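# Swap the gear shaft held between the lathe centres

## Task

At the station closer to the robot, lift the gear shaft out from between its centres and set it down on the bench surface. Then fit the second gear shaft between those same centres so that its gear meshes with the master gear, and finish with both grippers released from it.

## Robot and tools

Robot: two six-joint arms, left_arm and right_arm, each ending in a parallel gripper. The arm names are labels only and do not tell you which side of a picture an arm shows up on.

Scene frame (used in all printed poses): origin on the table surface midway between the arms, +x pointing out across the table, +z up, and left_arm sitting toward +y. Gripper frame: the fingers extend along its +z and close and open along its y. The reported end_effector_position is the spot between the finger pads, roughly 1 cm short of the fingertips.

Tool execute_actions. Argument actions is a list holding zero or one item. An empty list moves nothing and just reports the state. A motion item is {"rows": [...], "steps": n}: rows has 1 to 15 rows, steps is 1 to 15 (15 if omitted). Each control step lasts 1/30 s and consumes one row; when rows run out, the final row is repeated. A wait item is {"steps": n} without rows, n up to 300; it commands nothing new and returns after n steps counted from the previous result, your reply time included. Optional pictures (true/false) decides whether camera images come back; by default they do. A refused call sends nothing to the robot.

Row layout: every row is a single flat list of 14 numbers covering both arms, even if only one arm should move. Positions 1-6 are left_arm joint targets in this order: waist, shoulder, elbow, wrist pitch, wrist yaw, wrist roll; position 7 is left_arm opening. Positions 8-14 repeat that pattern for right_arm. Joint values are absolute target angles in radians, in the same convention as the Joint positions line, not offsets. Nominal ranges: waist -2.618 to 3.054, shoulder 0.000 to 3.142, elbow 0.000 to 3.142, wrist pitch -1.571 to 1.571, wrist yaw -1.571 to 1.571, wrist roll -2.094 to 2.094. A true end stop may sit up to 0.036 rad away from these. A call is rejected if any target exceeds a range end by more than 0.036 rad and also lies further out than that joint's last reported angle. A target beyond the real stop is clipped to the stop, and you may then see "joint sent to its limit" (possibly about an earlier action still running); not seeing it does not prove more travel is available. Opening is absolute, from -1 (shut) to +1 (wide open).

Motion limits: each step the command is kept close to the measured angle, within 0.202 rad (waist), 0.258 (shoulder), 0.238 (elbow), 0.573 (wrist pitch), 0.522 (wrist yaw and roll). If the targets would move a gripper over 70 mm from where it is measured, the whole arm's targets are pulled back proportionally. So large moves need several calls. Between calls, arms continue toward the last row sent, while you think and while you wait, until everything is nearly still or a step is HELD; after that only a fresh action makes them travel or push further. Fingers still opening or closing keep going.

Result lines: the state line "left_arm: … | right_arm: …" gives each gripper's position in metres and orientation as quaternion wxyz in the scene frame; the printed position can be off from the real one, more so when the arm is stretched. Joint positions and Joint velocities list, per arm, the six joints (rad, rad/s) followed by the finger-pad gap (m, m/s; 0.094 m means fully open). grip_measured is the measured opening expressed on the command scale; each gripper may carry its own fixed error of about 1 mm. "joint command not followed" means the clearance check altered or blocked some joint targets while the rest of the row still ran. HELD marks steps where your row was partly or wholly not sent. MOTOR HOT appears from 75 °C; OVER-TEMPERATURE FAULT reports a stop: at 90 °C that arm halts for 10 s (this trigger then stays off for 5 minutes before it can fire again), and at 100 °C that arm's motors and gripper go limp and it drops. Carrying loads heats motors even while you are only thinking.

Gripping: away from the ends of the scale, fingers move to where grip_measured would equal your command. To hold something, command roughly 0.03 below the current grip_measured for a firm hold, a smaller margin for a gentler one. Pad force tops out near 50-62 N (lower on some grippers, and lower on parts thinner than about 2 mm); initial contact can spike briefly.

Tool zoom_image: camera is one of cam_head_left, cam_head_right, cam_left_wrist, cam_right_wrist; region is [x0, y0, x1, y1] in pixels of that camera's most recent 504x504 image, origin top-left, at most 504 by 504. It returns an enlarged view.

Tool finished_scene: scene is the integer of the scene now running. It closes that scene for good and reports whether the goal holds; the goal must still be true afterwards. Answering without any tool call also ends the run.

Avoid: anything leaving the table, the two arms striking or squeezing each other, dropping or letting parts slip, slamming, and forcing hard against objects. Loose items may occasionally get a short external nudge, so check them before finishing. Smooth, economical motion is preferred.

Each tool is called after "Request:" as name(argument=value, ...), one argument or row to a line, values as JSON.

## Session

Request:
execute_actions(
  actions=[],
)

Scene clock: 0.00 s of 6800.00 s.
left_arm: end_effector_position=(+0.4774, +0.2690, +0.3168) grip_measured=+1.000 end_effector_quat_wxyz=(+0.250, +0.299, +0.643, +0.660) | right_arm: end_effector_position=(+0.4518, -0.3353, +0.2413) grip_measured=+1.000 end_effector_quat_wxyz=(+0.168, -0.027, +0.828, -0.535)
Joint positions: left_arm=[-0.18   1.659  1.166  0.483 -1.052  1.634  0.094] | right_arm=[ 0.232  2.175  2.088 -1.178  1.171 -0.059  0.094]
Joint velocities: left_arm=[ 0.002 -0.027 -0.007  0.007 -0.037 -0.037  0.   ] | right_arm=[-0.012  0.007 -0.007 -0.022  0.007 -0.051  0.   ]
Motor temperatures (°C, as the motors report them): left_arm=[27 34 31 37 24 24] | right_arm=[26 25 25 31 23 25]

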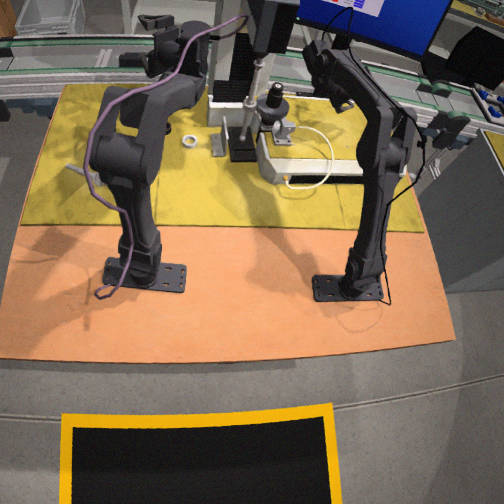

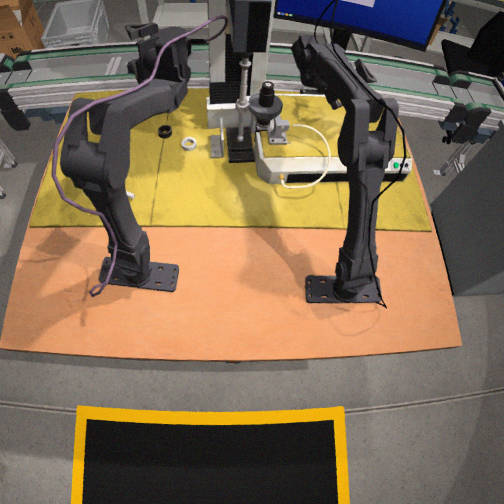

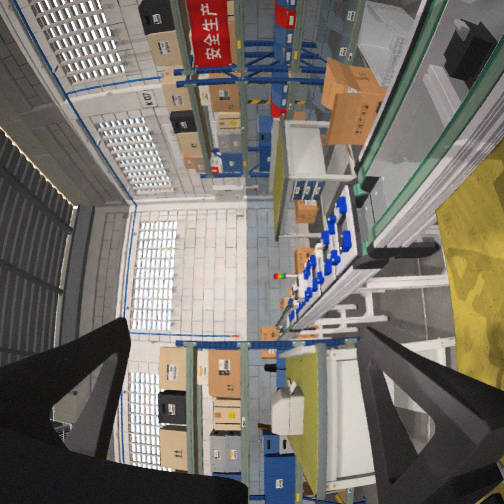

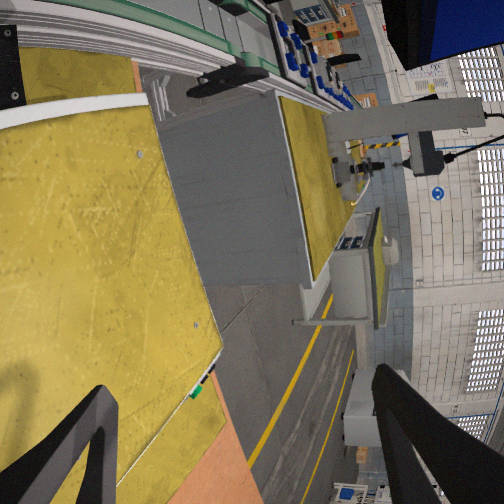

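Request:
execute_actions(
  actions=[
    {"rows":[[-0.3,1.1,0.6,0.6,-1.2,0.5,0,-0.2,1.2,1.2,-0.5,0.6,0,-1]]},
  ],
  pictures=false,
)

Request:
execute_actions(
  actions=[
    {"rows":[[-0.98,1.45,0.6,0.85,-1.2,0,-0.2,-0.2,0.2,0.1,-0.05,0.6,0,-1]]},
  ],
  pictures=false,
)

Request:
execute_actions(
  actions=[
    {"rows":[[-0.88,1.84,0.97,0.9,-1.2,0,-0.2,-0.2,0.2,0.04,-0.1,0.6,0,-1]]},
  ],
  pictures=false,
)

Request:
execute_actions(
  actions=[
    {"rows":[[-0.88,1.84,0.97,0.9,-1.2,0,-0.2,0.6,0.2,0.04,-0.1,0.3,0,-1]]},
  ],
)

Scene clock: 6.90 s of 6800.00 s.
left_arm: end_effector_position=(+0.3290, +0.2852, +0.3093) grip_measured=+0.002 end_effector_quat_wxyz=(+0.580, -0.105, +0.684, +0.430) | right_arm: end_effector_position=(+0.2853, -0.4573, +0.3050) grip_measured=-0.982 end_effector_quat_wxyz=(+0.412, +0.243, +0.814, -0.331)
Joint positions: left_arm=[-0.303  1.098  0.62   0.589 -1.19   0.589  0.047] | right_arm=[-0.215  1.22   1.203 -0.567  0.642 -0.011  0.001]
Joint velocities: left_arm=[-0.002 -0.017 -0.017 -0.037 -0.037 -0.505 -0.   ] | right_arm=[ 0.242 -1.087 -0.002  0.667 -0.227  0.051 -0.001]
Motor temperatures (°C, as the motors report them): left_arm=[27 36 32 38 24 24] | right_arm=[26 27 26 31 24 25]
Steps of this call (steps 1 to 90: nothing new was sent; then 3.40 s passed at rest; steps 91 to 105: all 15 steps of this action). Readings (joint positions):
91: left_arm=[-0.190 1.634 1.133 0.500 -1.059 1.565] | right_arm=[0.217 2.141 2.036 -1.094 1.100 -0.054]
92: left_arm=[-0.213 1.578 1.058 0.511 -1.079 1.477] | right_arm=[0.192 2.088 1.951 -0.993 1.000 -0.049]
94: left_arm=[-0.276 1.425 0.894 0.530 -1.110 1.290] | right_arm=[0.105 1.975 1.798 -0.845 0.862 -0.041]
98: left_arm=[-0.306 1.126 0.639 0.567 -1.167 0.900] | right_arm=[-0.131 1.722 1.521 -0.654 0.721 -0.028]
105: the state above

Scene clock: 7.40 s of 6800.00 s.
left_arm: end_effector_position=(+0.3080, +0.0220, +0.2314) grip_measured=-0.198 end_effector_quat_wxyz=(+0.701, -0.012, +0.711, +0.058) | right_arm: end_effector_position=(+0.1621, -0.4203, +0.1995) grip_measured=-0.982 end_effector_quat_wxyz=(+0.611, +0.279, +0.680, -0.295)
Joint positions: left_arm=[-0.991  1.464  0.61   0.823 -1.189  0.036  0.038] | right_arm=[-0.204  0.196  0.158 -0.06   0.611 -0.003  0.001]
Joint velocities: left_arm=[ 0.071 -0.012  0.007  0.183 -0.037 -0.198 -0.   ] | right_arm=[-0.002  0.002 -1.433 -0.374 -0.095 -0.051 -0.   ]
Motor temperatures (°C, as the motors report them): left_arm=[27 36 32 38 24 24] | right_arm=[26 27 26 31 24 25]
Steps of this call (steps 1 to 15: all 15 steps of this action). Readings (joint positions):
1: left_arm=[-0.326 1.123 0.620 0.627 -1.207 0.522] | right_arm=[-0.209 1.161 1.162 -0.467 0.633 -0.011]
2: left_arm=[-0.373 1.168 0.622 0.681 -1.211 0.446] | right_arm=[-0.205 1.082 1.087 -0.365 0.623 -0.011]
4: left_arm=[-0.479 1.285 0.622 0.734 -1.209 0.327] | right_arm=[-0.204 0.898 0.930 -0.242 0.615 -0.009]
8: left_arm=[-0.745 1.453 0.616 0.771 -1.200 0.146] | right_arm=[-0.204 0.503 0.622 -0.117 0.614 -0.006]
15: the state above

Scene clock: 7.90 s of 6800.00 s.
left_arm: end_effector_position=(+0.3830, -0.0197, +0.2166) grip_measured=-0.198 end_effector_quat_wxyz=(+0.701, -0.070, +0.705, +0.081) | right_arm: end_effector_position=(+0.1593, -0.4187, +0.1250) grip_measured=-0.982 end_effector_quat_wxyz=(+0.538, +0.262, +0.742, -0.303)
Joint positions: left_arm=[-0.878  1.848  0.949  0.89  -1.192  0.007  0.038] | right_arm=[-0.204  0.196  0.025 -0.121  0.605 -0.003  0.001]
Joint velocities: left_arm=[ 0.007  0.007  0.002  0.007  0.022  0.037 -0.001] | right_arm=[-0.022  0.022  0.012  0.007 -0.037  0.007  0.001]
Motor temperatures (°C, as the motors report them): left_arm=[27 36 32 38 24 24] | right_arm=[26 27 26 32 24 25]
Steps of this call (steps 1 to 15: all 15 steps of this action). Readings (joint positions):
1: left_arm=[-0.976 1.498 0.641 0.835 -1.203 0.029] | right_arm=[-0.204 0.196 0.111 -0.072 0.609 -0.003]
2: left_arm=[-0.945 1.573 0.717 0.853 -1.208 0.024] | right_arm=[-0.204 0.196 0.074 -0.086 0.608 -0.003]
4: left_arm=[-0.896 1.737 0.883 0.877 -1.203 0.018] | right_arm=[-0.204 0.196 0.031 -0.116 0.606 -0.003]
8: left_arm=[-0.878 1.847 0.949 0.881 -1.192 0.011] | right_arm=[-0.204 0.196 0.025 -0.122 0.605 -0.003]
15: the state above

Scene clock: 8.40 s of 6800.00 s.
left_arm: end_effector_position=(+0.3830, -0.0197, +0.2168) grip_measured=-0.198 end_effector_quat_wxyz=(+0.701, -0.071, +0.705, +0.081) | right_arm: end_effector_position=(+0.1998, -0.1849, +0.1187) grip_measured=-0.982 end_effector_quat_wxyz=(+0.601, -0.135, +0.786, +0.048)
Joint positions: left_arm=[-0.878  1.848  0.949  0.891 -1.192  0.006  0.038] | right_arm=[ 0.595  0.196  0.025 -0.12   0.31   0.     0.001]
Joint velocities: left_arm=[-0.012 -0.002 -0.007 -0.037 -0.022  0.022 -0.001] | right_arm=[-0.007 -0.002  0.017 -0.007  0.051 -0.007  0.001]
Motor temperatures (°C, as the motors report them): left_arm=[27 36 32 38 24 24] | right_arm=[26 27 26 32 24 25]
Steps of this call (steps 1 to 15: all 15 steps of this action). Readings (joint positions):
1: left_arm=[-0.878 1.848 0.949 0.890 -1.192 0.007] | right_arm=[-0.174 0.196 0.025 -0.121 0.578 0.000]
2: left_arm=[-0.878 1.848 0.949 0.890 -1.192 0.007] | right_arm=[-0.105 0.196 0.025 -0.120 0.527 0.000]
4: left_arm=[-0.878 1.848 0.949 0.891 -1.192 0.006] | right_arm=[0.047 0.196 0.025 -0.120 0.446 0.000]
8: left_arm=[-0.878 1.848 0.949 0.891 -1.192 0.006] | right_arm=[0.349 0.196 0.025 -0.120 0.363 0.000]
15: the state above

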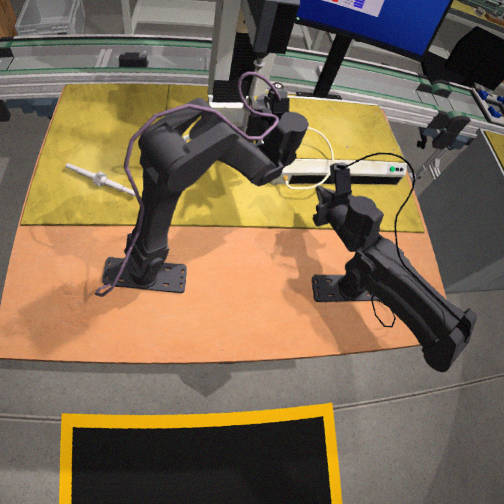

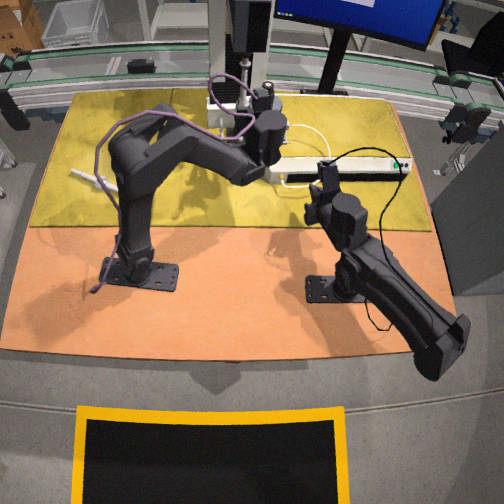

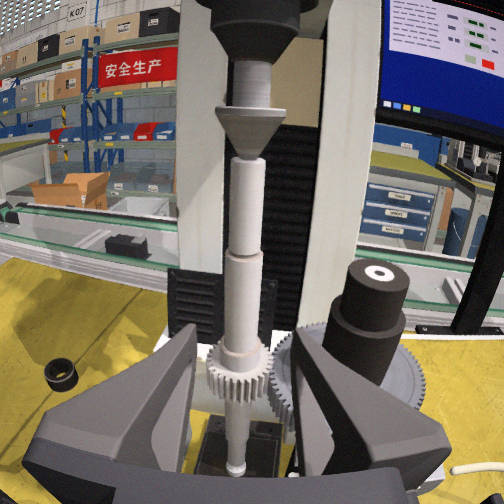

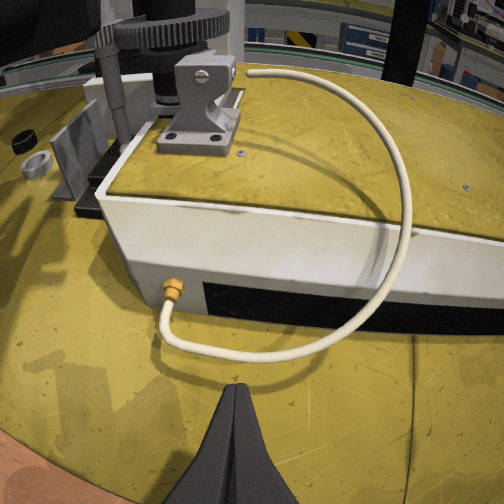

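Request:
execute_actions(
  actions=[
    {"rows":[[-0.83,1.92,1.055,0.86,-1.2,0,-0.2,1.2,0.6,0.06,0.3,0.75,0,-1]],"steps":9},
  ],
  pictures=false,
)

Request:
execute_actions(
  actions=[
    {"rows":[[-0.782,1.985,1.14,0.83,-1.2,0,-0.2,1.2,0.6,0.06,0.3,0.75,0,-1]],"steps":12},
  ],
  pictures=false,
)

Request:
execute_actions(
  actions=[
    {"rows":[[-0.782,1.985,1.14,0.83,-1.2,0,-0.73,1.2,0.6,0.06,0.3,0.75,0,-1]],"steps":10},
  ],
)

Request:
execute_actions(
  actions=[
    {"rows":[[-0.782,1.84,1.22,0.88,-1.2,0.25,-0.75,1.2,0.6,0.06,0.3,0.75,0,-1]]},
  ],
)

Scene clock: 17.00 s of 6800.00 s.
left_arm: end_effector_position=(+0.4058, -0.0145, +0.2191) grip_measured=-0.198 end_effector_quat_wxyz=(+0.702, -0.096, +0.699, +0.094) | right_arm: end_effector_position=(+0.1644, -0.0973, +0.1181) grip_measured=-0.982 end_effector_quat_wxyz=(+0.603, -0.261, +0.750, +0.073)
Joint positions: left_arm=[-0.83   1.906  1.029  0.887 -1.197  0.006  0.038] | right_arm=[1.172 0.597 0.039 0.219 0.666 0.    0.001]
Joint velocities: left_arm=[ 0.007 -0.007  0.002 -0.037  0.037 -0.081  0.   ] | right_arm=[ 0.701  0.017  0.012  0.52   0.212  0.022 -0.   ]
Motor temperatures (°C, as the motors report them): left_arm=[27 37 33 38 24 24] | right_arm=[26 26 27 34 24 25]
Steps of this call (steps 1 to 15: the robot went on to your last target; steps 16 to 90: nothing new was sent; then 5.30 s passed at rest; steps 91 to 99: all 9 steps of this action). Readings (joint positions):
91: left_arm=[-0.874 1.856 0.961 0.890 -1.197 0.006] | right_arm=[0.631 0.239 0.025 -0.067 0.383 0.001]
92: left_arm=[-0.866 1.874 0.987 0.890 -1.197 0.006] | right_arm=[0.700 0.330 0.030 0.011 0.462 0.002]
94: left_arm=[-0.845 1.899 1.023 0.890 -1.197 0.006] | right_arm=[0.851 0.505 0.039 0.122 0.565 0.002]
98: left_arm=[-0.830 1.906 1.029 0.888 -1.197 0.006] | right_arm=[1.137 0.597 0.039 0.201 0.657 0.001]
99: the state above

Scene clock: 17.40 s of 6800.00 s.
left_arm: end_effector_position=(+0.4298, -0.0091, +0.2154) grip_measured=-0.198 end_effector_quat_wxyz=(+0.698, -0.111, +0.698, +0.114) | right_arm: end_effector_position=(+0.1674, -0.0995, +0.1317) grip_measured=-0.982 end_effector_quat_wxyz=(+0.625, -0.234, +0.741, +0.073)
Joint positions: left_arm=[-0.781  1.972  1.114  0.859 -1.2    0.005  0.038] | right_arm=[1.193 0.597 0.039 0.277 0.728 0.    0.001]
Joint velocities: left_arm=[-0.012 -0.007 -0.007  0.037 -0.007 -0.007  0.   ] | right_arm=[-0.007  0.012  0.017  0.037  0.081 -0.007  0.   ]
Motor temperatures (°C, as the motors report them): left_arm=[27 37 33 38 24 24] | right_arm=[26 26 27 34 24 25]
Steps of this call (steps 1 to 12: all 12 steps of this action). Readings (joint positions):
1: left_arm=[-0.826 1.915 1.042 0.883 -1.201 0.005] | right_arm=[1.188 0.597 0.039 0.234 0.675 0.000]
2: left_arm=[-0.818 1.934 1.071 0.879 -1.201 0.005] | right_arm=[1.192 0.597 0.039 0.244 0.685 0.000]
4: left_arm=[-0.798 1.961 1.109 0.873 -1.200 0.005] | right_arm=[1.193 0.597 0.039 0.258 0.703 0.000]
8: left_arm=[-0.781 1.972 1.114 0.862 -1.200 0.005] | right_arm=[1.193 0.597 0.039 0.272 0.721 0.000]
12: the state above

Scene clock: 17.73 s of 6800.00 s.
left_arm: end_effector_position=(+0.4292, -0.0069, +0.2152) grip_measured=-0.664 end_effector_quat_wxyz=(+0.697, -0.115, +0.698, +0.119) | right_arm: end_effector_position=(+0.1678, -0.1001, +0.1323) grip_measured=-0.982 end_effector_quat_wxyz=(+0.627, -0.232, +0.741, +0.072)
Joint positions: left_arm=[-0.781  1.972  1.114  0.857 -1.212  0.005  0.016] | right_arm=[1.193 0.597 0.039 0.279 0.733 0.    0.001]
Joint velocities: left_arm=[-0.027  0.007  0.017  0.022  0.051  0.007 -0.001] | right_arm=[ 0.002 -0.012 -0.007 -0.037 -0.007 -0.007 -0.001]
Motor temperatures (°C, as the motors report them): left_arm=[27 37 33 38 24 24] | right_arm=[26 26 27 34 24 25]
Steps of this call (steps 1 to 10: all 10 steps of this action). Readings (joint positions):
1: left_arm=[-0.781 1.972 1.114 0.859 -1.200 0.005] | right_arm=[1.193 0.597 0.039 0.277 0.729 0.000]
2: left_arm=[-0.781 1.972 1.114 0.858 -1.208 0.005] | right_arm=[1.193 0.597 0.039 0.278 0.730 0.000]
4: left_arm=[-0.781 1.972 1.114 0.857 -1.212 0.005] | right_arm=[1.193 0.597 0.039 0.278 0.731 0.000]
8: left_arm=[-0.781 1.972 1.114 0.857 -1.212 0.005] | right_arm=[1.193 0.597 0.039 0.279 0.733 0.000]
10: the state above

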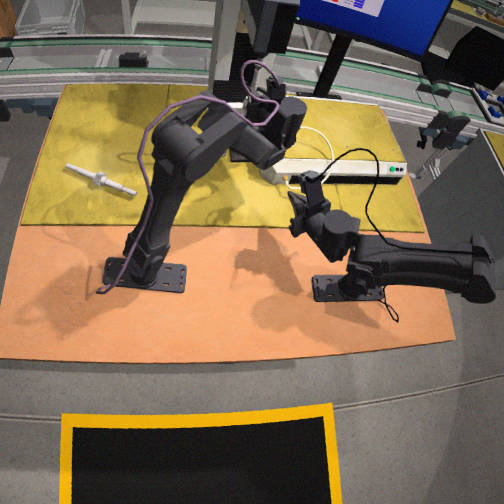

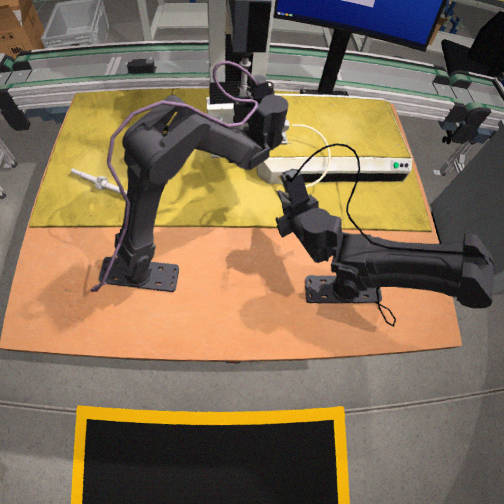

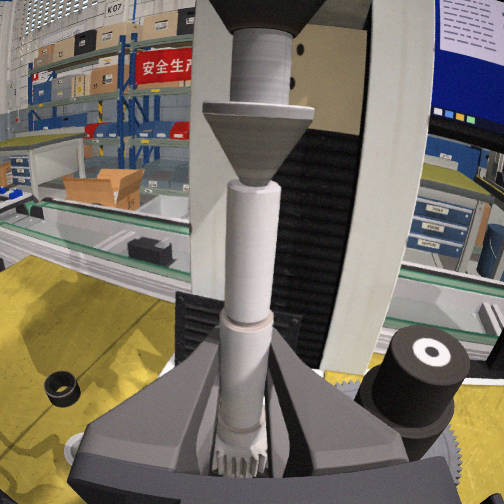

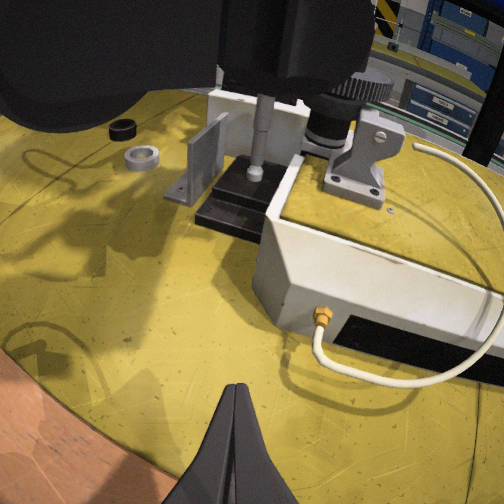

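Scene clock: 18.23 s of 6800.00 s.
left_arm: end_effector_position=(+0.4242, +0.0053, +0.2282) grip_measured=-0.664 end_effector_quat_wxyz=(+0.672, -0.059, +0.707, +0.211) | right_arm: end_effector_position=(+0.1678, -0.1001, +0.1324) grip_measured=-0.982 end_effector_quat_wxyz=(+0.627, -0.232, +0.741, +0.072)
Joint positions: left_arm=[-0.779  1.928  1.124  0.78  -1.266  0.199  0.016] | right_arm=[1.193 0.597 0.039 0.28  0.733 0.    0.001]
Joint velocities: left_arm=[ 0.017  0.002  0.012 -0.051  0.007  0.095  0.001] | right_arm=[ 0.007  0.002  0.017 -0.037  0.007  0.051  0.   ]
Motor temperatures (°C, as the motors report them): left_arm=[27 38 33 39 24 24] | right_arm=[26 26 27 34 24 25]
Steps of this call (steps 1 to 15: all 15 steps of this action). Readings (joint positions):
1: left_arm=[-0.781 1.966 1.118 0.850 -1.212 0.029] | right_arm=[1.193 0.597 0.039 0.279 0.733 0.000]
2: left_arm=[-0.781 1.962 1.120 0.843 -1.212 0.045] | right_arm=[1.193 0.597 0.039 0.280 0.733 0.000]
4: left_arm=[-0.780 1.951 1.124 0.836 -1.218 0.072] | right_arm=[1.193 0.597 0.039 0.280 0.733 0.000]
8: left_arm=[-0.779 1.933 1.124 0.795 -1.249 0.153] | right_arm=[1.193 0.597 0.039 0.280 0.733 0.000]
15: the state above

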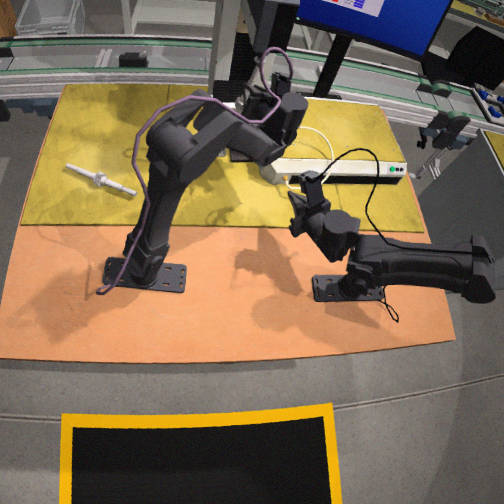

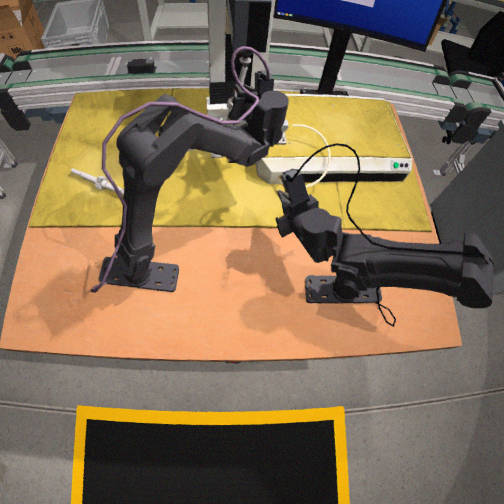

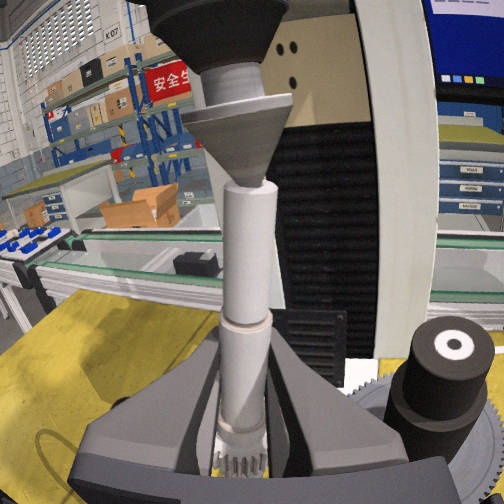

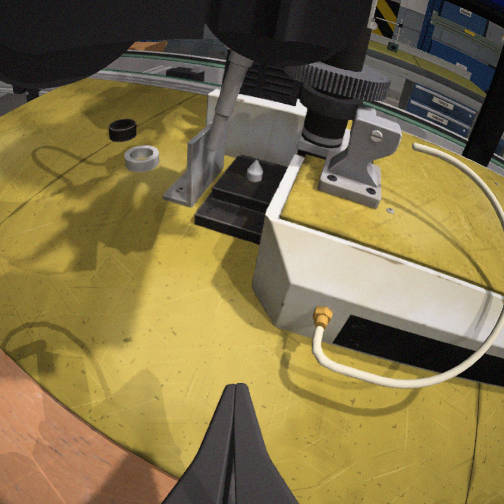

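Lower; right arm out of the way.

Request:
execute_actions(
  actions=[
    {"rows":[[-0.782,1.93,1.15,0.88,-1.24,0.16,-0.75,0.6,0.2,0.06,-0.1,0.6,0,-1]],"steps":12},
  ],
  pictures=false,
)

Request:
execute_actions(
  actions=[
    {"rows":[[-0.782,1.98,1.11,0.9,-1.24,0.15,-0.75,-0.3,0.2,0.06,-0.1,0.6,0,-1]]},
  ],
)

Scene clock: 23.13 s of 6800.00 s.
left_arm: end_effector_position=(+0.4241, +0.0054, +0.2108) grip_measured=-0.664 end_effector_quat_wxyz=(+0.668, -0.069, +0.710, +0.213) | right_arm: end_effector_position=(+0.2095, -0.2349, +0.1413) grip_measured=-0.982 end_effector_quat_wxyz=(+0.633, -0.034, +0.771, -0.062)
Joint positions: left_arm=[-0.781  1.966  1.118  0.786 -1.285  0.152  0.016] | right_arm=[ 0.606  0.214  0.042 -0.065  0.625 -0.002  0.001]
Joint velocities: left_arm=[-0.022  0.012  0.007 -0.022 -0.007 -0.037 -0.   ] | right_arm=[-0.002  0.002  0.002 -0.242 -0.198  0.051 -0.   ]
Motor temperatures (°C, as the motors report them): left_arm=[27 41 35 40 24 24] | right_arm=[26 26 27 34 24 25]
Steps of this call (steps 1 to 15: the robot went on to your last target; steps 16 to 90: nothing new was sent; then 1.50 s passed at rest; steps 91 to 102: all 12 steps of this action). Readings (joint positions):
91: left_arm=[-0.779 1.932 1.124 0.781 -1.268 0.193] | right_arm=[1.159 0.557 0.042 0.224 0.697 -0.002]
92: left_arm=[-0.779 1.937 1.124 0.782 -1.270 0.184] | right_arm=[1.089 0.473 0.042 0.148 0.673 -0.002]
94: left_arm=[-0.779 1.953 1.124 0.782 -1.279 0.169] | right_arm=[0.940 0.304 0.042 0.056 0.649 -0.002]
98: left_arm=[-0.781 1.966 1.118 0.783 -1.286 0.154] | right_arm=[0.658 0.214 0.042 -0.015 0.633 -0.002]
102: the state above

Scene clock: 23.63 s of 6800.00 s.
left_arm: end_effector_position=(+0.4275, -0.0018, +0.2013) grip_measured=-0.664 end_effector_quat_wxyz=(+0.673, -0.060, +0.710, +0.196) | right_arm: end_effector_position=(+0.1479, -0.4360, +0.1347) grip_measured=-0.982 end_effector_quat_wxyz=(+0.535, +0.297, +0.721, -0.325)
Joint positions: left_arm=[-0.781  1.993  1.108  0.834 -1.248  0.151  0.016] | right_arm=[-0.294  0.214  0.042 -0.094  0.603 -0.002  0.001]
Joint velocities: left_arm=[-0.007 -0.002  0.002 -0.007  0.051 -0.007  0.001] | right_arm=[-0.056  0.007 -0.002  0.007 -0.081  0.051 -0.001]
Motor temperatures (°C, as the motors report them): left_arm=[27 41 35 40 24 24] | right_arm=[26 26 27 34 24 25]
Steps of this call (steps 1 to 15: all 15 steps of this action). Readings (joint positions):
1: left_arm=[-0.781 1.969 1.116 0.793 -1.285 0.151] | right_arm=[0.574 0.214 0.042 -0.071 0.608 -0.003]
2: left_arm=[-0.781 1.974 1.113 0.804 -1.282 0.151] | right_arm=[0.504 0.214 0.042 -0.076 0.603 -0.003]
4: left_arm=[-0.781 1.984 1.111 0.817 -1.271 0.151] | right_arm=[0.353 0.214 0.042 -0.083 0.601 -0.003]
8: left_arm=[-0.781 1.993 1.108 0.825 -1.255 0.151] | right_arm=[0.052 0.214 0.042 -0.089 0.598 -0.003]
15: the state above

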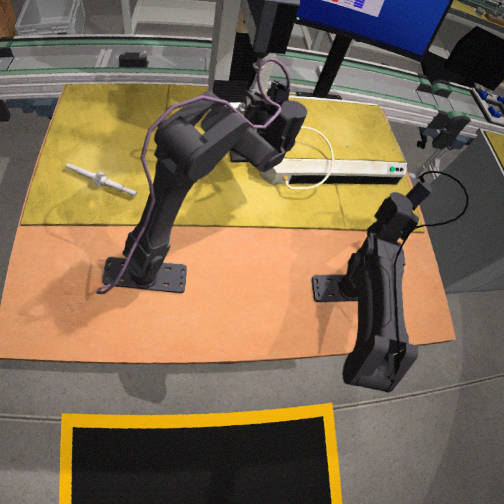

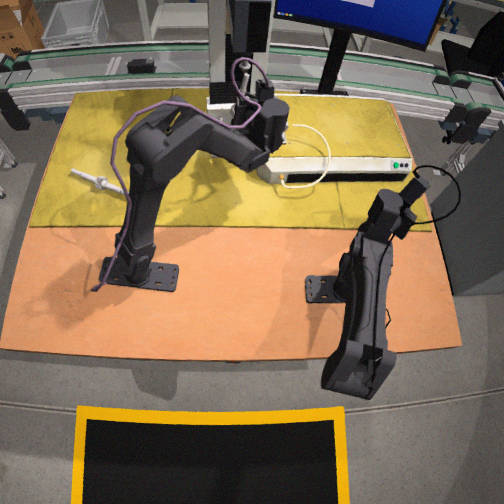

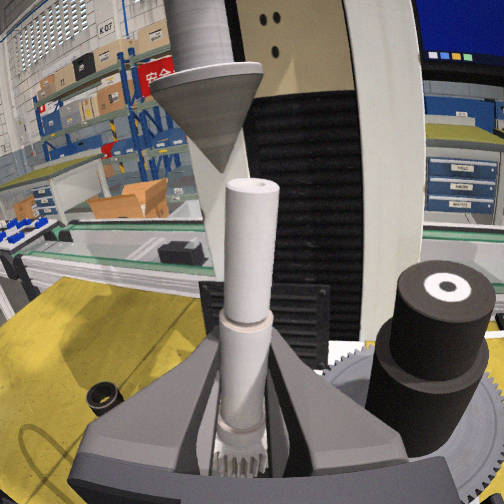

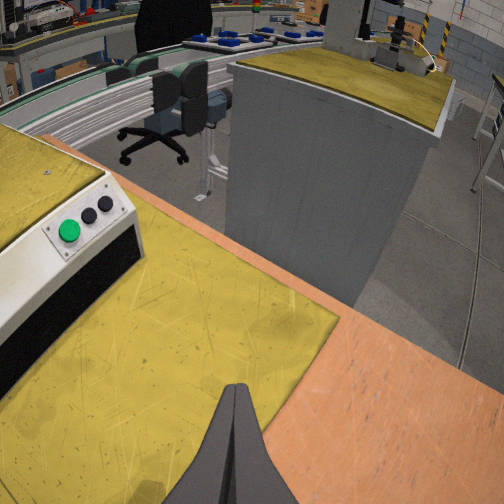

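Request:
execute_actions(
  actions=[
    {"rows":[[-0.89,1.83,0.95,0.94,-1.22,0.13,-0.75,-0.3,0.2,0.06,-0.1,0.6,0,-1]]},
  ],
  pictures=false,
)

Request:
execute_actions(
  actions=[
    {"rows":[[-1.07,1.6,0.8,0.85,-1.2,0.1,-0.75,-0.3,0.2,0.06,-0.1,0.6,0,-1]]},
  ],
  pictures=false,
)

Request:
execute_actions(
  actions=[
    {"rows":[[-1.07,1.25,1.0,-0.2,-0.5,0.5,-0.75,-0.3,0.2,0.06,-0.1,0.6,0,-1]]},
  ],
  pictures=false,
)

Request:
execute_actions(
  actions=[
    {"rows":[[-0.9,1.5,1.3,-1.15,0,0.75,-0.75,-0.3,0.2,0.06,-0.1,0.6,0,-1]]},
  ],
  pictures=false,
)

Request:
execute_actions(
  actions=[
    {"rows":[[-0.72,1.78,1.31,-1.05,0,0.75,-0.75,-0.3,0.2,0.06,-0.1,0.6,0,-1]]},
  ],
  pictures=false,
)

Request:
execute_actions(
  actions=[
    {"rows":[[-0.72,1.87,1.31,-0.96,0,0.75,-0.72,-0.3,0.2,0.06,-0.1,0.6,0,-1]]},
  ],
)

Scene clock: 34.03 s of 6800.00 s.
left_arm: end_effector_position=(+0.3783, -0.0223, +0.2032) grip_measured=-0.664 end_effector_quat_wxyz=(+0.686, -0.015, +0.714, +0.143) | right_arm: end_effector_position=(+0.1479, -0.4360, +0.1347) grip_measured=-0.982 end_effector_quat_wxyz=(+0.535, +0.297, +0.721, -0.325)
Joint positions: left_arm=[-0.895  1.873  0.944  0.874 -1.219  0.133  0.016] | right_arm=[-0.294  0.214  0.042 -0.094  0.603 -0.002  0.001]
Joint velocities: left_arm=[ 0.007  0.007 -0.012  0.022 -0.007 -0.022  0.   ] | right_arm=[-0.022  0.012 -0.007 -0.007 -0.125  0.066  0.   ]
Motor temperatures (°C, as the motors report them): left_arm=[27 40 34 42 24 24] | right_arm=[26 25 28 34 24 25]
Steps of this call (steps 1 to 15: the robot went on to your last target; steps 16 to 90: nothing new was sent; then 6.90 s passed at rest; steps 91 to 105: all 15 steps of this action). Readings (joint positions):
91: left_arm=[-0.790 1.977 1.082 0.844 -1.232 0.148] | right_arm=[-0.294 0.214 0.042 -0.094 0.603 -0.002]
92: left_arm=[-0.806 1.943 1.031 0.852 -1.223 0.143] | right_arm=[-0.294 0.214 0.042 -0.094 0.603 -0.002]
94: left_arm=[-0.858 1.889 0.958 0.854 -1.235 0.142] | right_arm=[-0.294 0.214 0.042 -0.094 0.603 -0.002]
98: left_arm=[-0.906 1.873 0.944 0.870 -1.222 0.135] | right_arm=[-0.294 0.214 0.042 -0.094 0.603 -0.002]
105: the state above

Scene clock: 34.53 s of 6800.00 s.
left_arm: end_effector_position=(+0.3061, -0.0428, +0.2404) grip_measured=-0.664 end_effector_quat_wxyz=(+0.704, +0.034, +0.708, +0.049) | right_arm: end_effector_position=(+0.1479, -0.4360, +0.1347) grip_measured=-0.982 end_effector_quat_wxyz=(+0.535, +0.297, +0.721, -0.325)
Joint positions: left_arm=[-1.074  1.621  0.792  0.816 -1.195  0.105  0.016] | right_arm=[-0.294  0.214  0.042 -0.094  0.603 -0.002  0.001]
Joint velocities: left_arm=[-0.002 -0.007  0.007  0.081  0.022 -0.037  0.   ] | right_arm=[-0.007 -0.002 -0.007  0.007  0.037 -0.037  0.   ]
Motor temperatures (°C, as the motors report them): left_arm=[27 40 34 42 24 24] | right_arm=[26 25 28 34 24 25]
Steps of this call (steps 1 to 15: all 15 steps of this action). Readings (joint positions):
1: left_arm=[-0.907 1.851 0.925 0.864 -1.208 0.129] | right_arm=[-0.294 0.214 0.042 -0.094 0.603 -0.002]
2: left_arm=[-0.932 1.807 0.881 0.847 -1.202 0.124] | right_arm=[-0.294 0.214 0.042 -0.094 0.603 -0.002]
4: left_arm=[-1.015 1.707 0.808 0.820 -1.209 0.119] | right_arm=[-0.294 0.214 0.042 -0.094 0.603 -0.002]
8: left_arm=[-1.093 1.624 0.792 0.825 -1.194 0.108] | right_arm=[-0.294 0.214 0.042 -0.094 0.603 -0.002]
15: the state above

Scene clock: 35.03 s of 6800.00 s.
left_arm: end_effector_position=(+0.2412, -0.0854, +0.2627) grip_measured=-0.665 end_effector_quat_wxyz=(+0.555, +0.507, +0.659, +0.030) | right_arm: end_effector_position=(+0.1479, -0.4360, +0.1347) grip_measured=-0.982 end_effector_quat_wxyz=(+0.535, +0.297, +0.721, -0.325)
Joint positions: left_arm=[-1.072  1.26   0.988 -0.184 -0.521  0.47   0.016] | right_arm=[-0.294  0.214  0.042 -0.094  0.603 -0.002  0.001]
Joint velocities: left_arm=[-0.007  0.11   0.007 -0.696  0.344  0.095 -0.001] | right_arm=[ 0.002  0.002  0.007 -0.007  0.022 -0.037 -0.   ]
Motor temperatures (°C, as the motors report them): left_arm=[27 40 34 42 24 24] | right_arm=[26 25 28 34 24 25]
Steps of this call (steps 1 to 15: all 15 steps of this action). Readings (joint positions):
1: left_arm=[-1.072 1.601 0.805 0.740 -1.148 0.146] | right_arm=[-0.294 0.214 0.042 -0.094 0.603 -0.002]
2: left_arm=[-1.069 1.567 0.826 0.620 -1.070 0.201] | right_arm=[-0.294 0.214 0.042 -0.094 0.603 -0.002]
4: left_arm=[-1.068 1.462 0.883 0.370 -0.881 0.298] | right_arm=[-0.294 0.214 0.042 -0.094 0.603 -0.002]
8: left_arm=[-1.072 1.270 0.972 0.039 -0.643 0.410] | right_arm=[-0.294 0.214 0.042 -0.094 0.603 -0.002]
15: the state above

Scene clock: 35.53 s of 6800.00 s.
left_arm: end_effector_position=(+0.1742, -0.0120, +0.1277) grip_measured=-0.665 end_effector_quat_wxyz=(+0.085, +0.756, +0.649, -0.006) | right_arm: end_effector_position=(+0.1479, -0.4360, +0.1347) grip_measured=-0.982 end_effector_quat_wxyz=(+0.535, +0.297, +0.721, -0.325)
Joint positions: left_arm=[-0.895  1.536  1.256 -1.121 -0.011  0.729  0.016] | right_arm=[-0.294  0.214  0.042 -0.094  0.603 -0.002  0.001]
Joint velocities: left_arm=[-0.002  0.002 -0.012 -0.154  0.183  0.051 -0.   ] | right_arm=[ 0.007  0.007 -0.007  0.007 -0.022 -0.066  0.001]
Motor temperatures (°C, as the motors report them): left_arm=[27 40 34 42 24 24] | right_arm=[26 25 28 34 24 25]
Steps of this call (steps 1 to 15: all 15 steps of this action). Readings (joint positions):
1: left_arm=[-1.045 1.292 1.031 -0.287 -0.437 0.513] | right_arm=[-0.294 0.214 0.042 -0.094 0.603 -0.002]
2: left_arm=[-1.002 1.353 1.112 -0.412 -0.334 0.555] | right_arm=[-0.294 0.214 0.042 -0.094 0.603 -0.002]
4: left_arm=[-0.929 1.473 1.231 -0.596 -0.208 0.622] | right_arm=[-0.294 0.214 0.042 -0.094 0.603 -0.002]
8: left_arm=[-0.891 1.536 1.256 -0.921 -0.090 0.690] | right_arm=[-0.294 0.214 0.042 -0.094 0.603 -0.002]
15: the state above

Scene clock: 36.03 s of 6800.00 s.
left_arm: end_effector_position=(+0.2301, +0.0044, +0.0554) grip_measured=-0.665 end_effector_quat_wxyz=(+0.001, +0.702, +0.712, -0.002) | right_arm: end_effector_position=(+0.1479, -0.4360, +0.1347) grip_measured=-0.982 end_effector_quat_wxyz=(+0.535, +0.297, +0.721, -0.325)
Joint positions: left_arm=[-0.715  1.817  1.292 -1.044  0.004  0.744  0.016] | right_arm=[-0.294  0.214  0.042 -0.094  0.603 -0.002  0.001]
Joint velocities: left_arm=[ 0.007 -0.012 -0.002 -0.037 -0.022 -0.007 -0.   ] | right_arm=[-0.002  0.007 -0.002  0.051 -0.051 -0.007  0.   ]
Motor temperatures (°C, as the motors report them): left_arm=[27 40 34 41 24 24] | right_arm=[26 25 28 34 24 25]
Steps of this call (steps 1 to 15: all 15 steps of this action). Readings (joint positions):
1: left_arm=[-0.879 1.557 1.262 -1.128 0.005 0.732] | right_arm=[-0.294 0.214 0.042 -0.094 0.603 -0.002]
2: left_arm=[-0.846 1.597 1.278 -1.129 0.023 0.732] | right_arm=[-0.294 0.214 0.042 -0.094 0.603 -0.002]
4: left_arm=[-0.769 1.705 1.292 -1.087 0.023 0.735] | right_arm=[-0.294 0.214 0.042 -0.094 0.603 -0.002]
8: left_arm=[-0.704 1.830 1.292 -1.047 0.000 0.742] | right_arm=[-0.294 0.214 0.042 -0.094 0.603 -0.002]
15: the state above

Scene clock: 36.53 s of 6800.00 s.
left_arm: end_effector_position=(+0.2402, -0.0065, +0.0347) grip_measured=-0.665 end_effector_quat_wxyz=(+0.008, +0.702, +0.712, -0.003) | right_arm: end_effector_position=(+0.1479, -0.4360, +0.1347) grip_measured=-0.982 end_effector_quat_wxyz=(+0.535, +0.297, +0.721, -0.325)
Joint positions: left_arm=[-0.715  1.883  1.292 -0.964  0.005  0.744  0.016] | right_arm=[-0.294  0.214  0.042 -0.094  0.603 -0.002  0.001]
Joint velocities: left_arm=[-0.017 -0.012 -0.007 -0.007  0.066  0.007 -0.   ] | right_arm=[-0.012  0.007  0.017  0.037 -0.007 -0.081 -0.   ]
Motor temperatures (°C, as the motors report them): left_arm=[27 40 34 41 24 24] | right_arm=[26 25 28 34 24 25]
Steps of this call (steps 1 to 15: all 15 steps of this action). Readings (joint positions):
1: left_arm=[-0.715 1.822 1.292 -1.040 0.004 0.744] | right_arm=[-0.294 0.214 0.042 -0.094 0.603 -0.002]
2: left_arm=[-0.715 1.830 1.292 -1.029 0.004 0.744] | right_arm=[-0.294 0.214 0.042 -0.094 0.603 -0.002]
4: left_arm=[-0.715 1.856 1.292 -1.002 0.005 0.744] | right_arm=[-0.294 0.214 0.042 -0.094 0.603 -0.002]
8: left_arm=[-0.715 1.883 1.292 -0.974 0.005 0.744] | right_arm=[-0.294 0.214 0.042 -0.094 0.603 -0.002]
15: the state above

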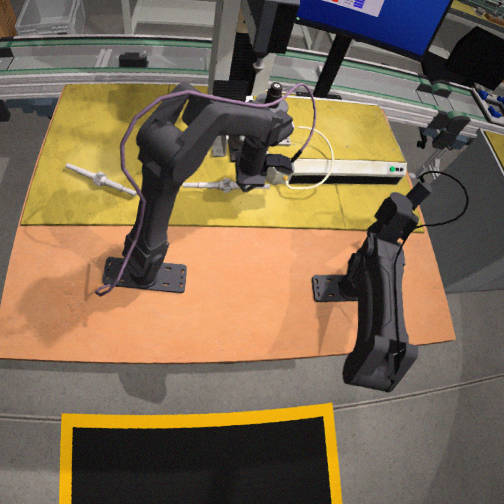

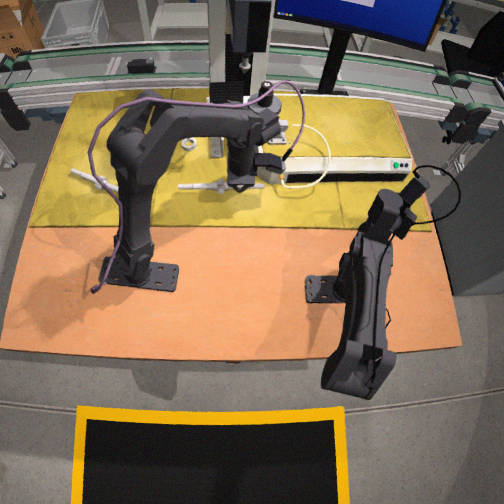

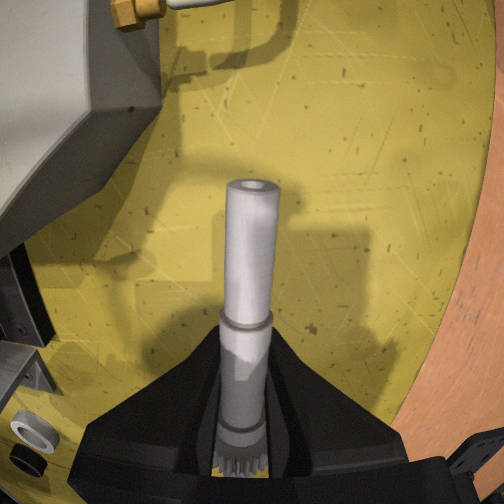

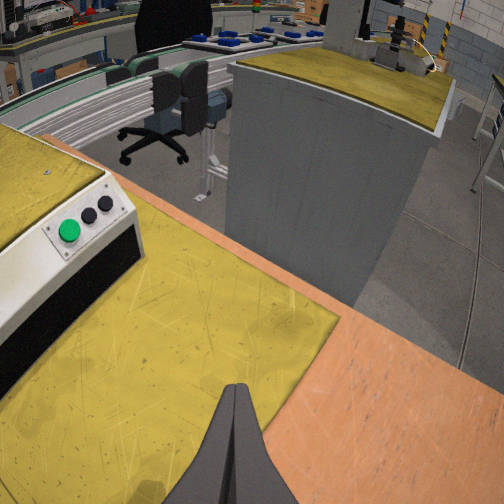

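Request:
execute_actions(
  actions=[
    {"rows":[[-0.72,1.905,1.31,-0.94,0,0.75,-0.72,-0.3,0.2,0.06,-0.1,0.6,0,-1]]},
  ],
)

Scene clock: 59.33 s of 6800.00 s.
left_arm: end_effector_position=(+0.2420, -0.0085, +0.0257) grip_measured=-0.665 end_effector_quat_wxyz=(+0.004, +0.703, +0.712, -0.003) | right_arm: end_effector_position=(+0.1479, -0.4360, +0.1347) grip_measured=-0.982 end_effector_quat_wxyz=(+0.535, +0.297, +0.721, -0.325)
Joint positions: left_arm=[-0.715  1.911  1.292 -0.943  0.005  0.744  0.016] | right_arm=[-0.294  0.214  0.042 -0.094  0.603 -0.002  0.001]
Joint velocities: left_arm=[-0.007 -0.022 -0.002 -0.007 -0.066  0.037 -0.001] | right_arm=[ 0.002  0.002 -0.012  0.022 -0.022  0.022 -0.001]
Motor temperatures (°C, as the motors report them): left_arm=[27 39 34 37 24 24] | right_arm=[26 25 28 35 23 25]
Steps of this call (steps 1 to 15: the robot went on to your last target; steps 16 to 90: nothing new was sent; then 19.30 s passed at rest; steps 91 to 105: all 15 steps of this action). Readings (joint positions):
91: left_arm=[-0.715 1.885 1.292 -0.962 0.005 0.744] | right_arm=[-0.294 0.214 0.042 -0.094 0.603 -0.002]
92: left_arm=[-0.715 1.889 1.292 -0.959 0.005 0.744] | right_arm=[-0.294 0.214 0.042 -0.094 0.603 -0.002]
94: left_arm=[-0.715 1.900 1.292 -0.952 0.005 0.744] | right_arm=[-0.294 0.214 0.042 -0.094 0.603 -0.002]
98: left_arm=[-0.715 1.911 1.292 -0.946 0.005 0.744] | right_arm=[-0.294 0.214 0.042 -0.094 0.603 -0.002]
105: the state above

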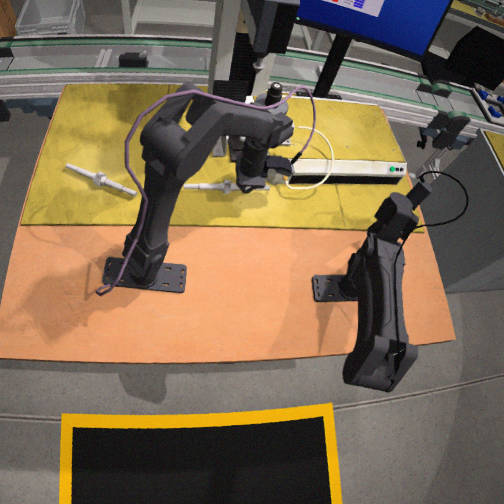

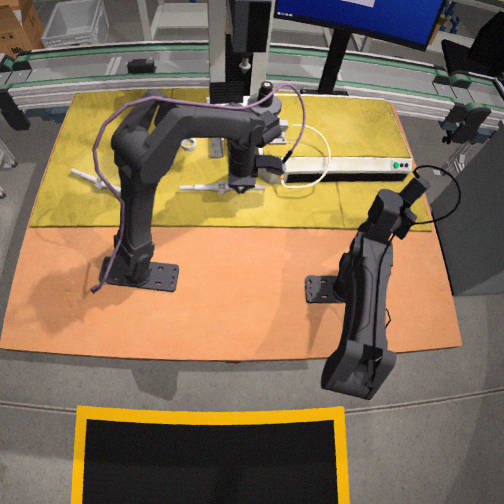

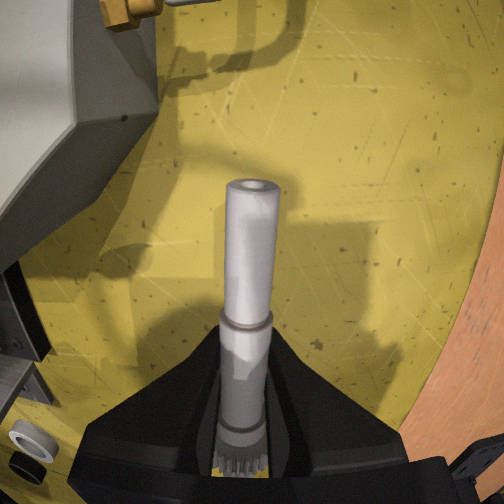

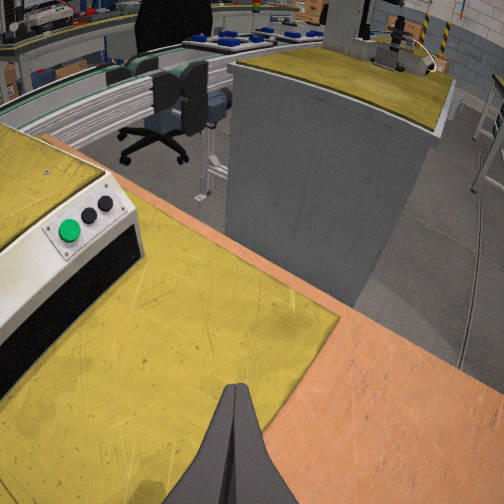

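Request:
execute_actions(
  actions=[
    {"rows":[[-0.72,1.92,1.31,-0.93,0,0.75,-0.72,-0.3,0.2,0.06,-0.1,0.6,0,-1]],"steps":8},
  ],
  pictures=false,
)

Request:
execute_actions(
  actions=[
    {"rows":[[-0.72,1.92,1.31,-0.93,0,0.75,-0.62,-0.3,0.2,0.06,-0.1,0.6,0,-1]],"steps":8},
  ],
  pictures=false,
)

Request:
execute_actions(
  actions=[
    {"rows":[[-0.72,1.92,1.31,-0.93,0,0.75,0,-0.3,0.2,0.06,-0.1,0.6,0,-1],[-0.72,1.92,1.31,-0.93,0,0.75,0,-0.3,0.2,0.06,-0.1,0.6,0,-1],[-0.72,1.92,1.31,-0.93,0,0.75,0,-0.3,0.2,0.06,-0.1,0.6,0,-1],[-0.72,1.6,1.2,-1.15,0,0.75,0,-0.3,0.2,0.06,-0.1,0.6,0,-1]]},
  ],
)

Request:
zoom_image(
  camera="cam_head_left",
  region=[40,130,160,220],
)

Scene clock: 67.37 s of 6800.00 s.
left_arm: end_effector_position=(+0.2428, -0.0094, +0.0220) grip_measured=-0.665 end_effector_quat_wxyz=(+0.003, +0.703, +0.712, -0.003) | right_arm: end_effector_position=(+0.1479, -0.4360, +0.1347) grip_measured=-0.982 end_effector_quat_wxyz=(+0.535, +0.297, +0.721, -0.325)
Joint positions: left_arm=[-0.715  1.923  1.292 -0.934  0.005  0.744  0.016] | right_arm=[-0.294  0.214  0.042 -0.094  0.603 -0.002  0.001]
Joint velocities: left_arm=[ 0.007  0.032 -0.007  0.022 -0.066  0.007 -0.   ] | right_arm=[-0.012  0.007 -0.012  0.007  0.051  0.007 -0.001]
Motor temperatures (°C, as the motors report them): left_arm=[27 39 34 36 24 24] | right_arm=[26 25 28 35 23 25]
Steps of this call (steps 1 to 15: the robot went on to your last target; steps 16 to 90: nothing new was sent; then 4.77 s passed at rest; steps 91 to 98: all 8 steps of this action). Readings (joint positions):
91: left_arm=[-0.715 1.911 1.292 -0.942 0.005 0.744] | right_arm=[-0.294 0.214 0.042 -0.094 0.603 -0.002]
92: left_arm=[-0.715 1.913 1.292 -0.941 0.005 0.744] | right_arm=[-0.294 0.214 0.042 -0.094 0.603 -0.002]
94: left_arm=[-0.715 1.916 1.292 -0.937 0.005 0.744] | right_arm=[-0.294 0.214 0.042 -0.094 0.603 -0.002]
98: the state above

Scene clock: 67.63 s of 6800.00 s.
left_arm: end_effector_position=(+0.2429, -0.0093, +0.0218) grip_measured=-0.622 end_effector_quat_wxyz=(+0.003, +0.703, +0.712, -0.002) | right_arm: end_effector_position=(+0.1479, -0.4360, +0.1347) grip_measured=-0.982 end_effector_quat_wxyz=(+0.535, +0.297, +0.721, -0.325)
Joint positions: left_arm=[-0.715  1.923  1.292 -0.934  0.005  0.744  0.018] | right_arm=[-0.294  0.214  0.042 -0.094  0.603 -0.002  0.001]
Joint velocities: left_arm=[-0.012  0.002 -0.012 -0.007  0.007  0.037 -0.   ] | right_arm=[-0.002  0.002  0.002 -0.037  0.022  0.037  0.   ]
Motor temperatures (°C, as the motors report them): left_arm=[27 39 34 36 24 24] | right_arm=[26 25 28 35 23 25]
Steps of this call (steps 1 to 8: all 8 steps of this action). Readings (joint positions):
1: left_arm=[-0.715 1.923 1.292 -0.934 0.005 0.744] | right_arm=[-0.294 0.214 0.042 -0.094 0.603 -0.002]
2: left_arm=[-0.715 1.923 1.292 -0.934 0.005 0.744] | right_arm=[-0.294 0.214 0.042 -0.094 0.603 -0.002]
4: left_arm=[-0.715 1.923 1.292 -0.934 0.005 0.744] | right_arm=[-0.294 0.214 0.042 -0.094 0.603 -0.002]
8: the state above

Scene clock: 68.13 s of 6800.00 s.
left_arm: end_effector_position=(+0.2069, +0.0288, +0.1006) grip_measured=-0.002 end_effector_quat_wxyz=(+0.039, +0.702, +0.711, -0.004) | right_arm: end_effector_position=(+0.1479, -0.4360, +0.1347) grip_measured=-0.982 end_effector_quat_wxyz=(+0.535, +0.297, +0.721, -0.325)
Joint positions: left_arm=[-0.715  1.587  1.211 -1.117  0.005  0.745  0.047] | right_arm=[-0.294  0.214  0.042 -0.094  0.603 -0.002  0.001]
Joint velocities: left_arm=[-0.002  0.037  0.007 -0.066 -0.007 -0.007 -0.001] | right_arm=[ 0.007 -0.022 -0.022  0.081 -0.022  0.022  0.   ]
Motor temperatures (°C, as the motors report them): left_arm=[27 39 34 36 24 24] | right_arm=[26 25 28 35 23 25]
Steps of this call (steps 1 to 15: all 15 steps of this action). Readings (joint positions):
1: left_arm=[-0.715 1.923 1.292 -0.934 0.005 0.744] | right_arm=[-0.294 0.214 0.042 -0.094 0.603 -0.002]
2: left_arm=[-0.715 1.923 1.292 -0.934 0.005 0.744] | right_arm=[-0.294 0.214 0.042 -0.094 0.603 -0.002]
4: left_arm=[-0.715 1.902 1.279 -0.936 0.005 0.744] | right_arm=[-0.294 0.214 0.042 -0.094 0.603 -0.002]
8: left_arm=[-0.715 1.678 1.211 -1.058 0.005 0.745] | right_arm=[-0.294 0.214 0.042 -0.094 0.603 -0.002]
15: the state above

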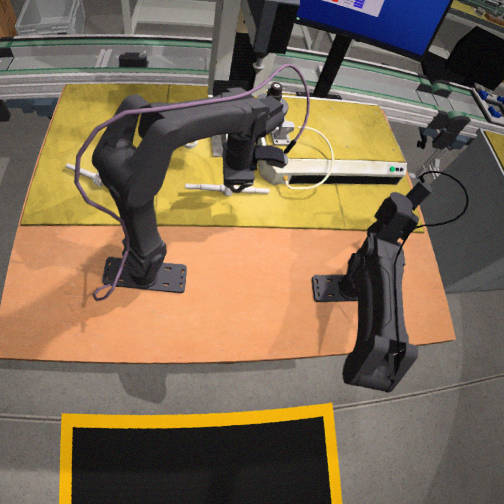

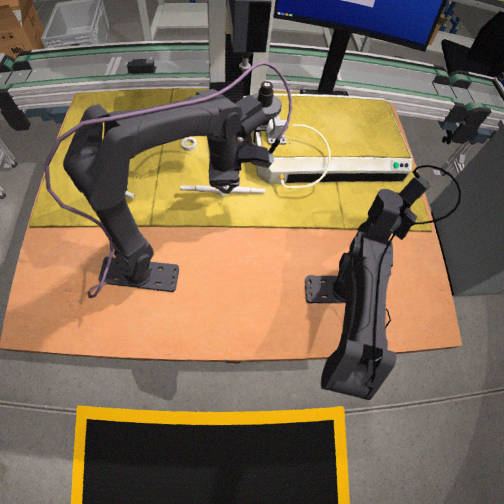

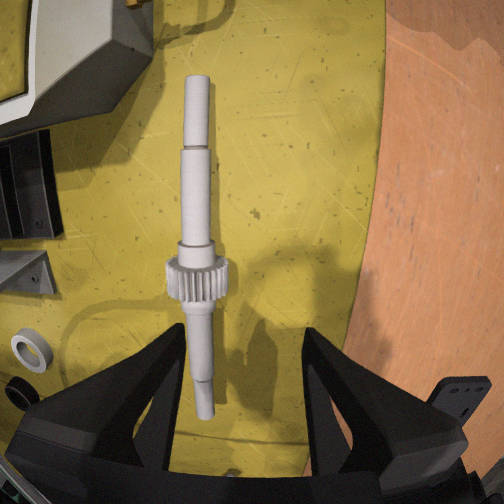

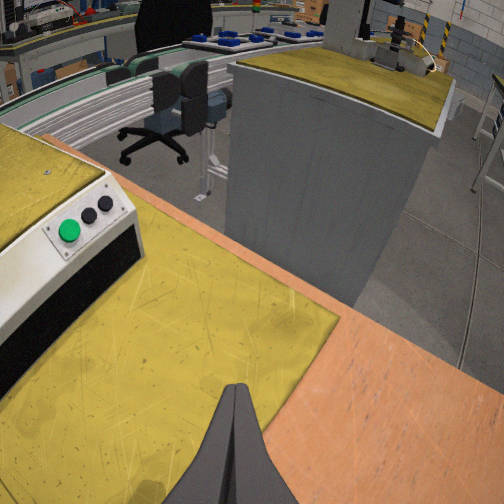

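Region (40, 130, 160, 220) of cam_head_left's 504x504 image, scaled by 4.200, with more detail than that image has; it fills the top 378 rows of this view, and the rest is white.

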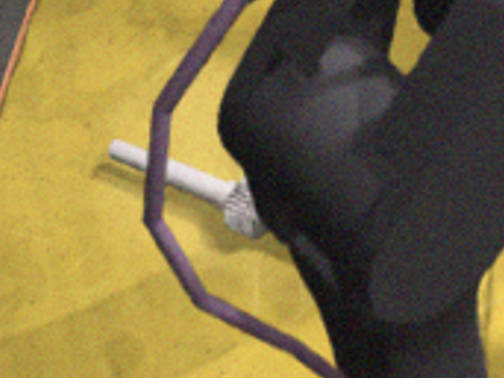

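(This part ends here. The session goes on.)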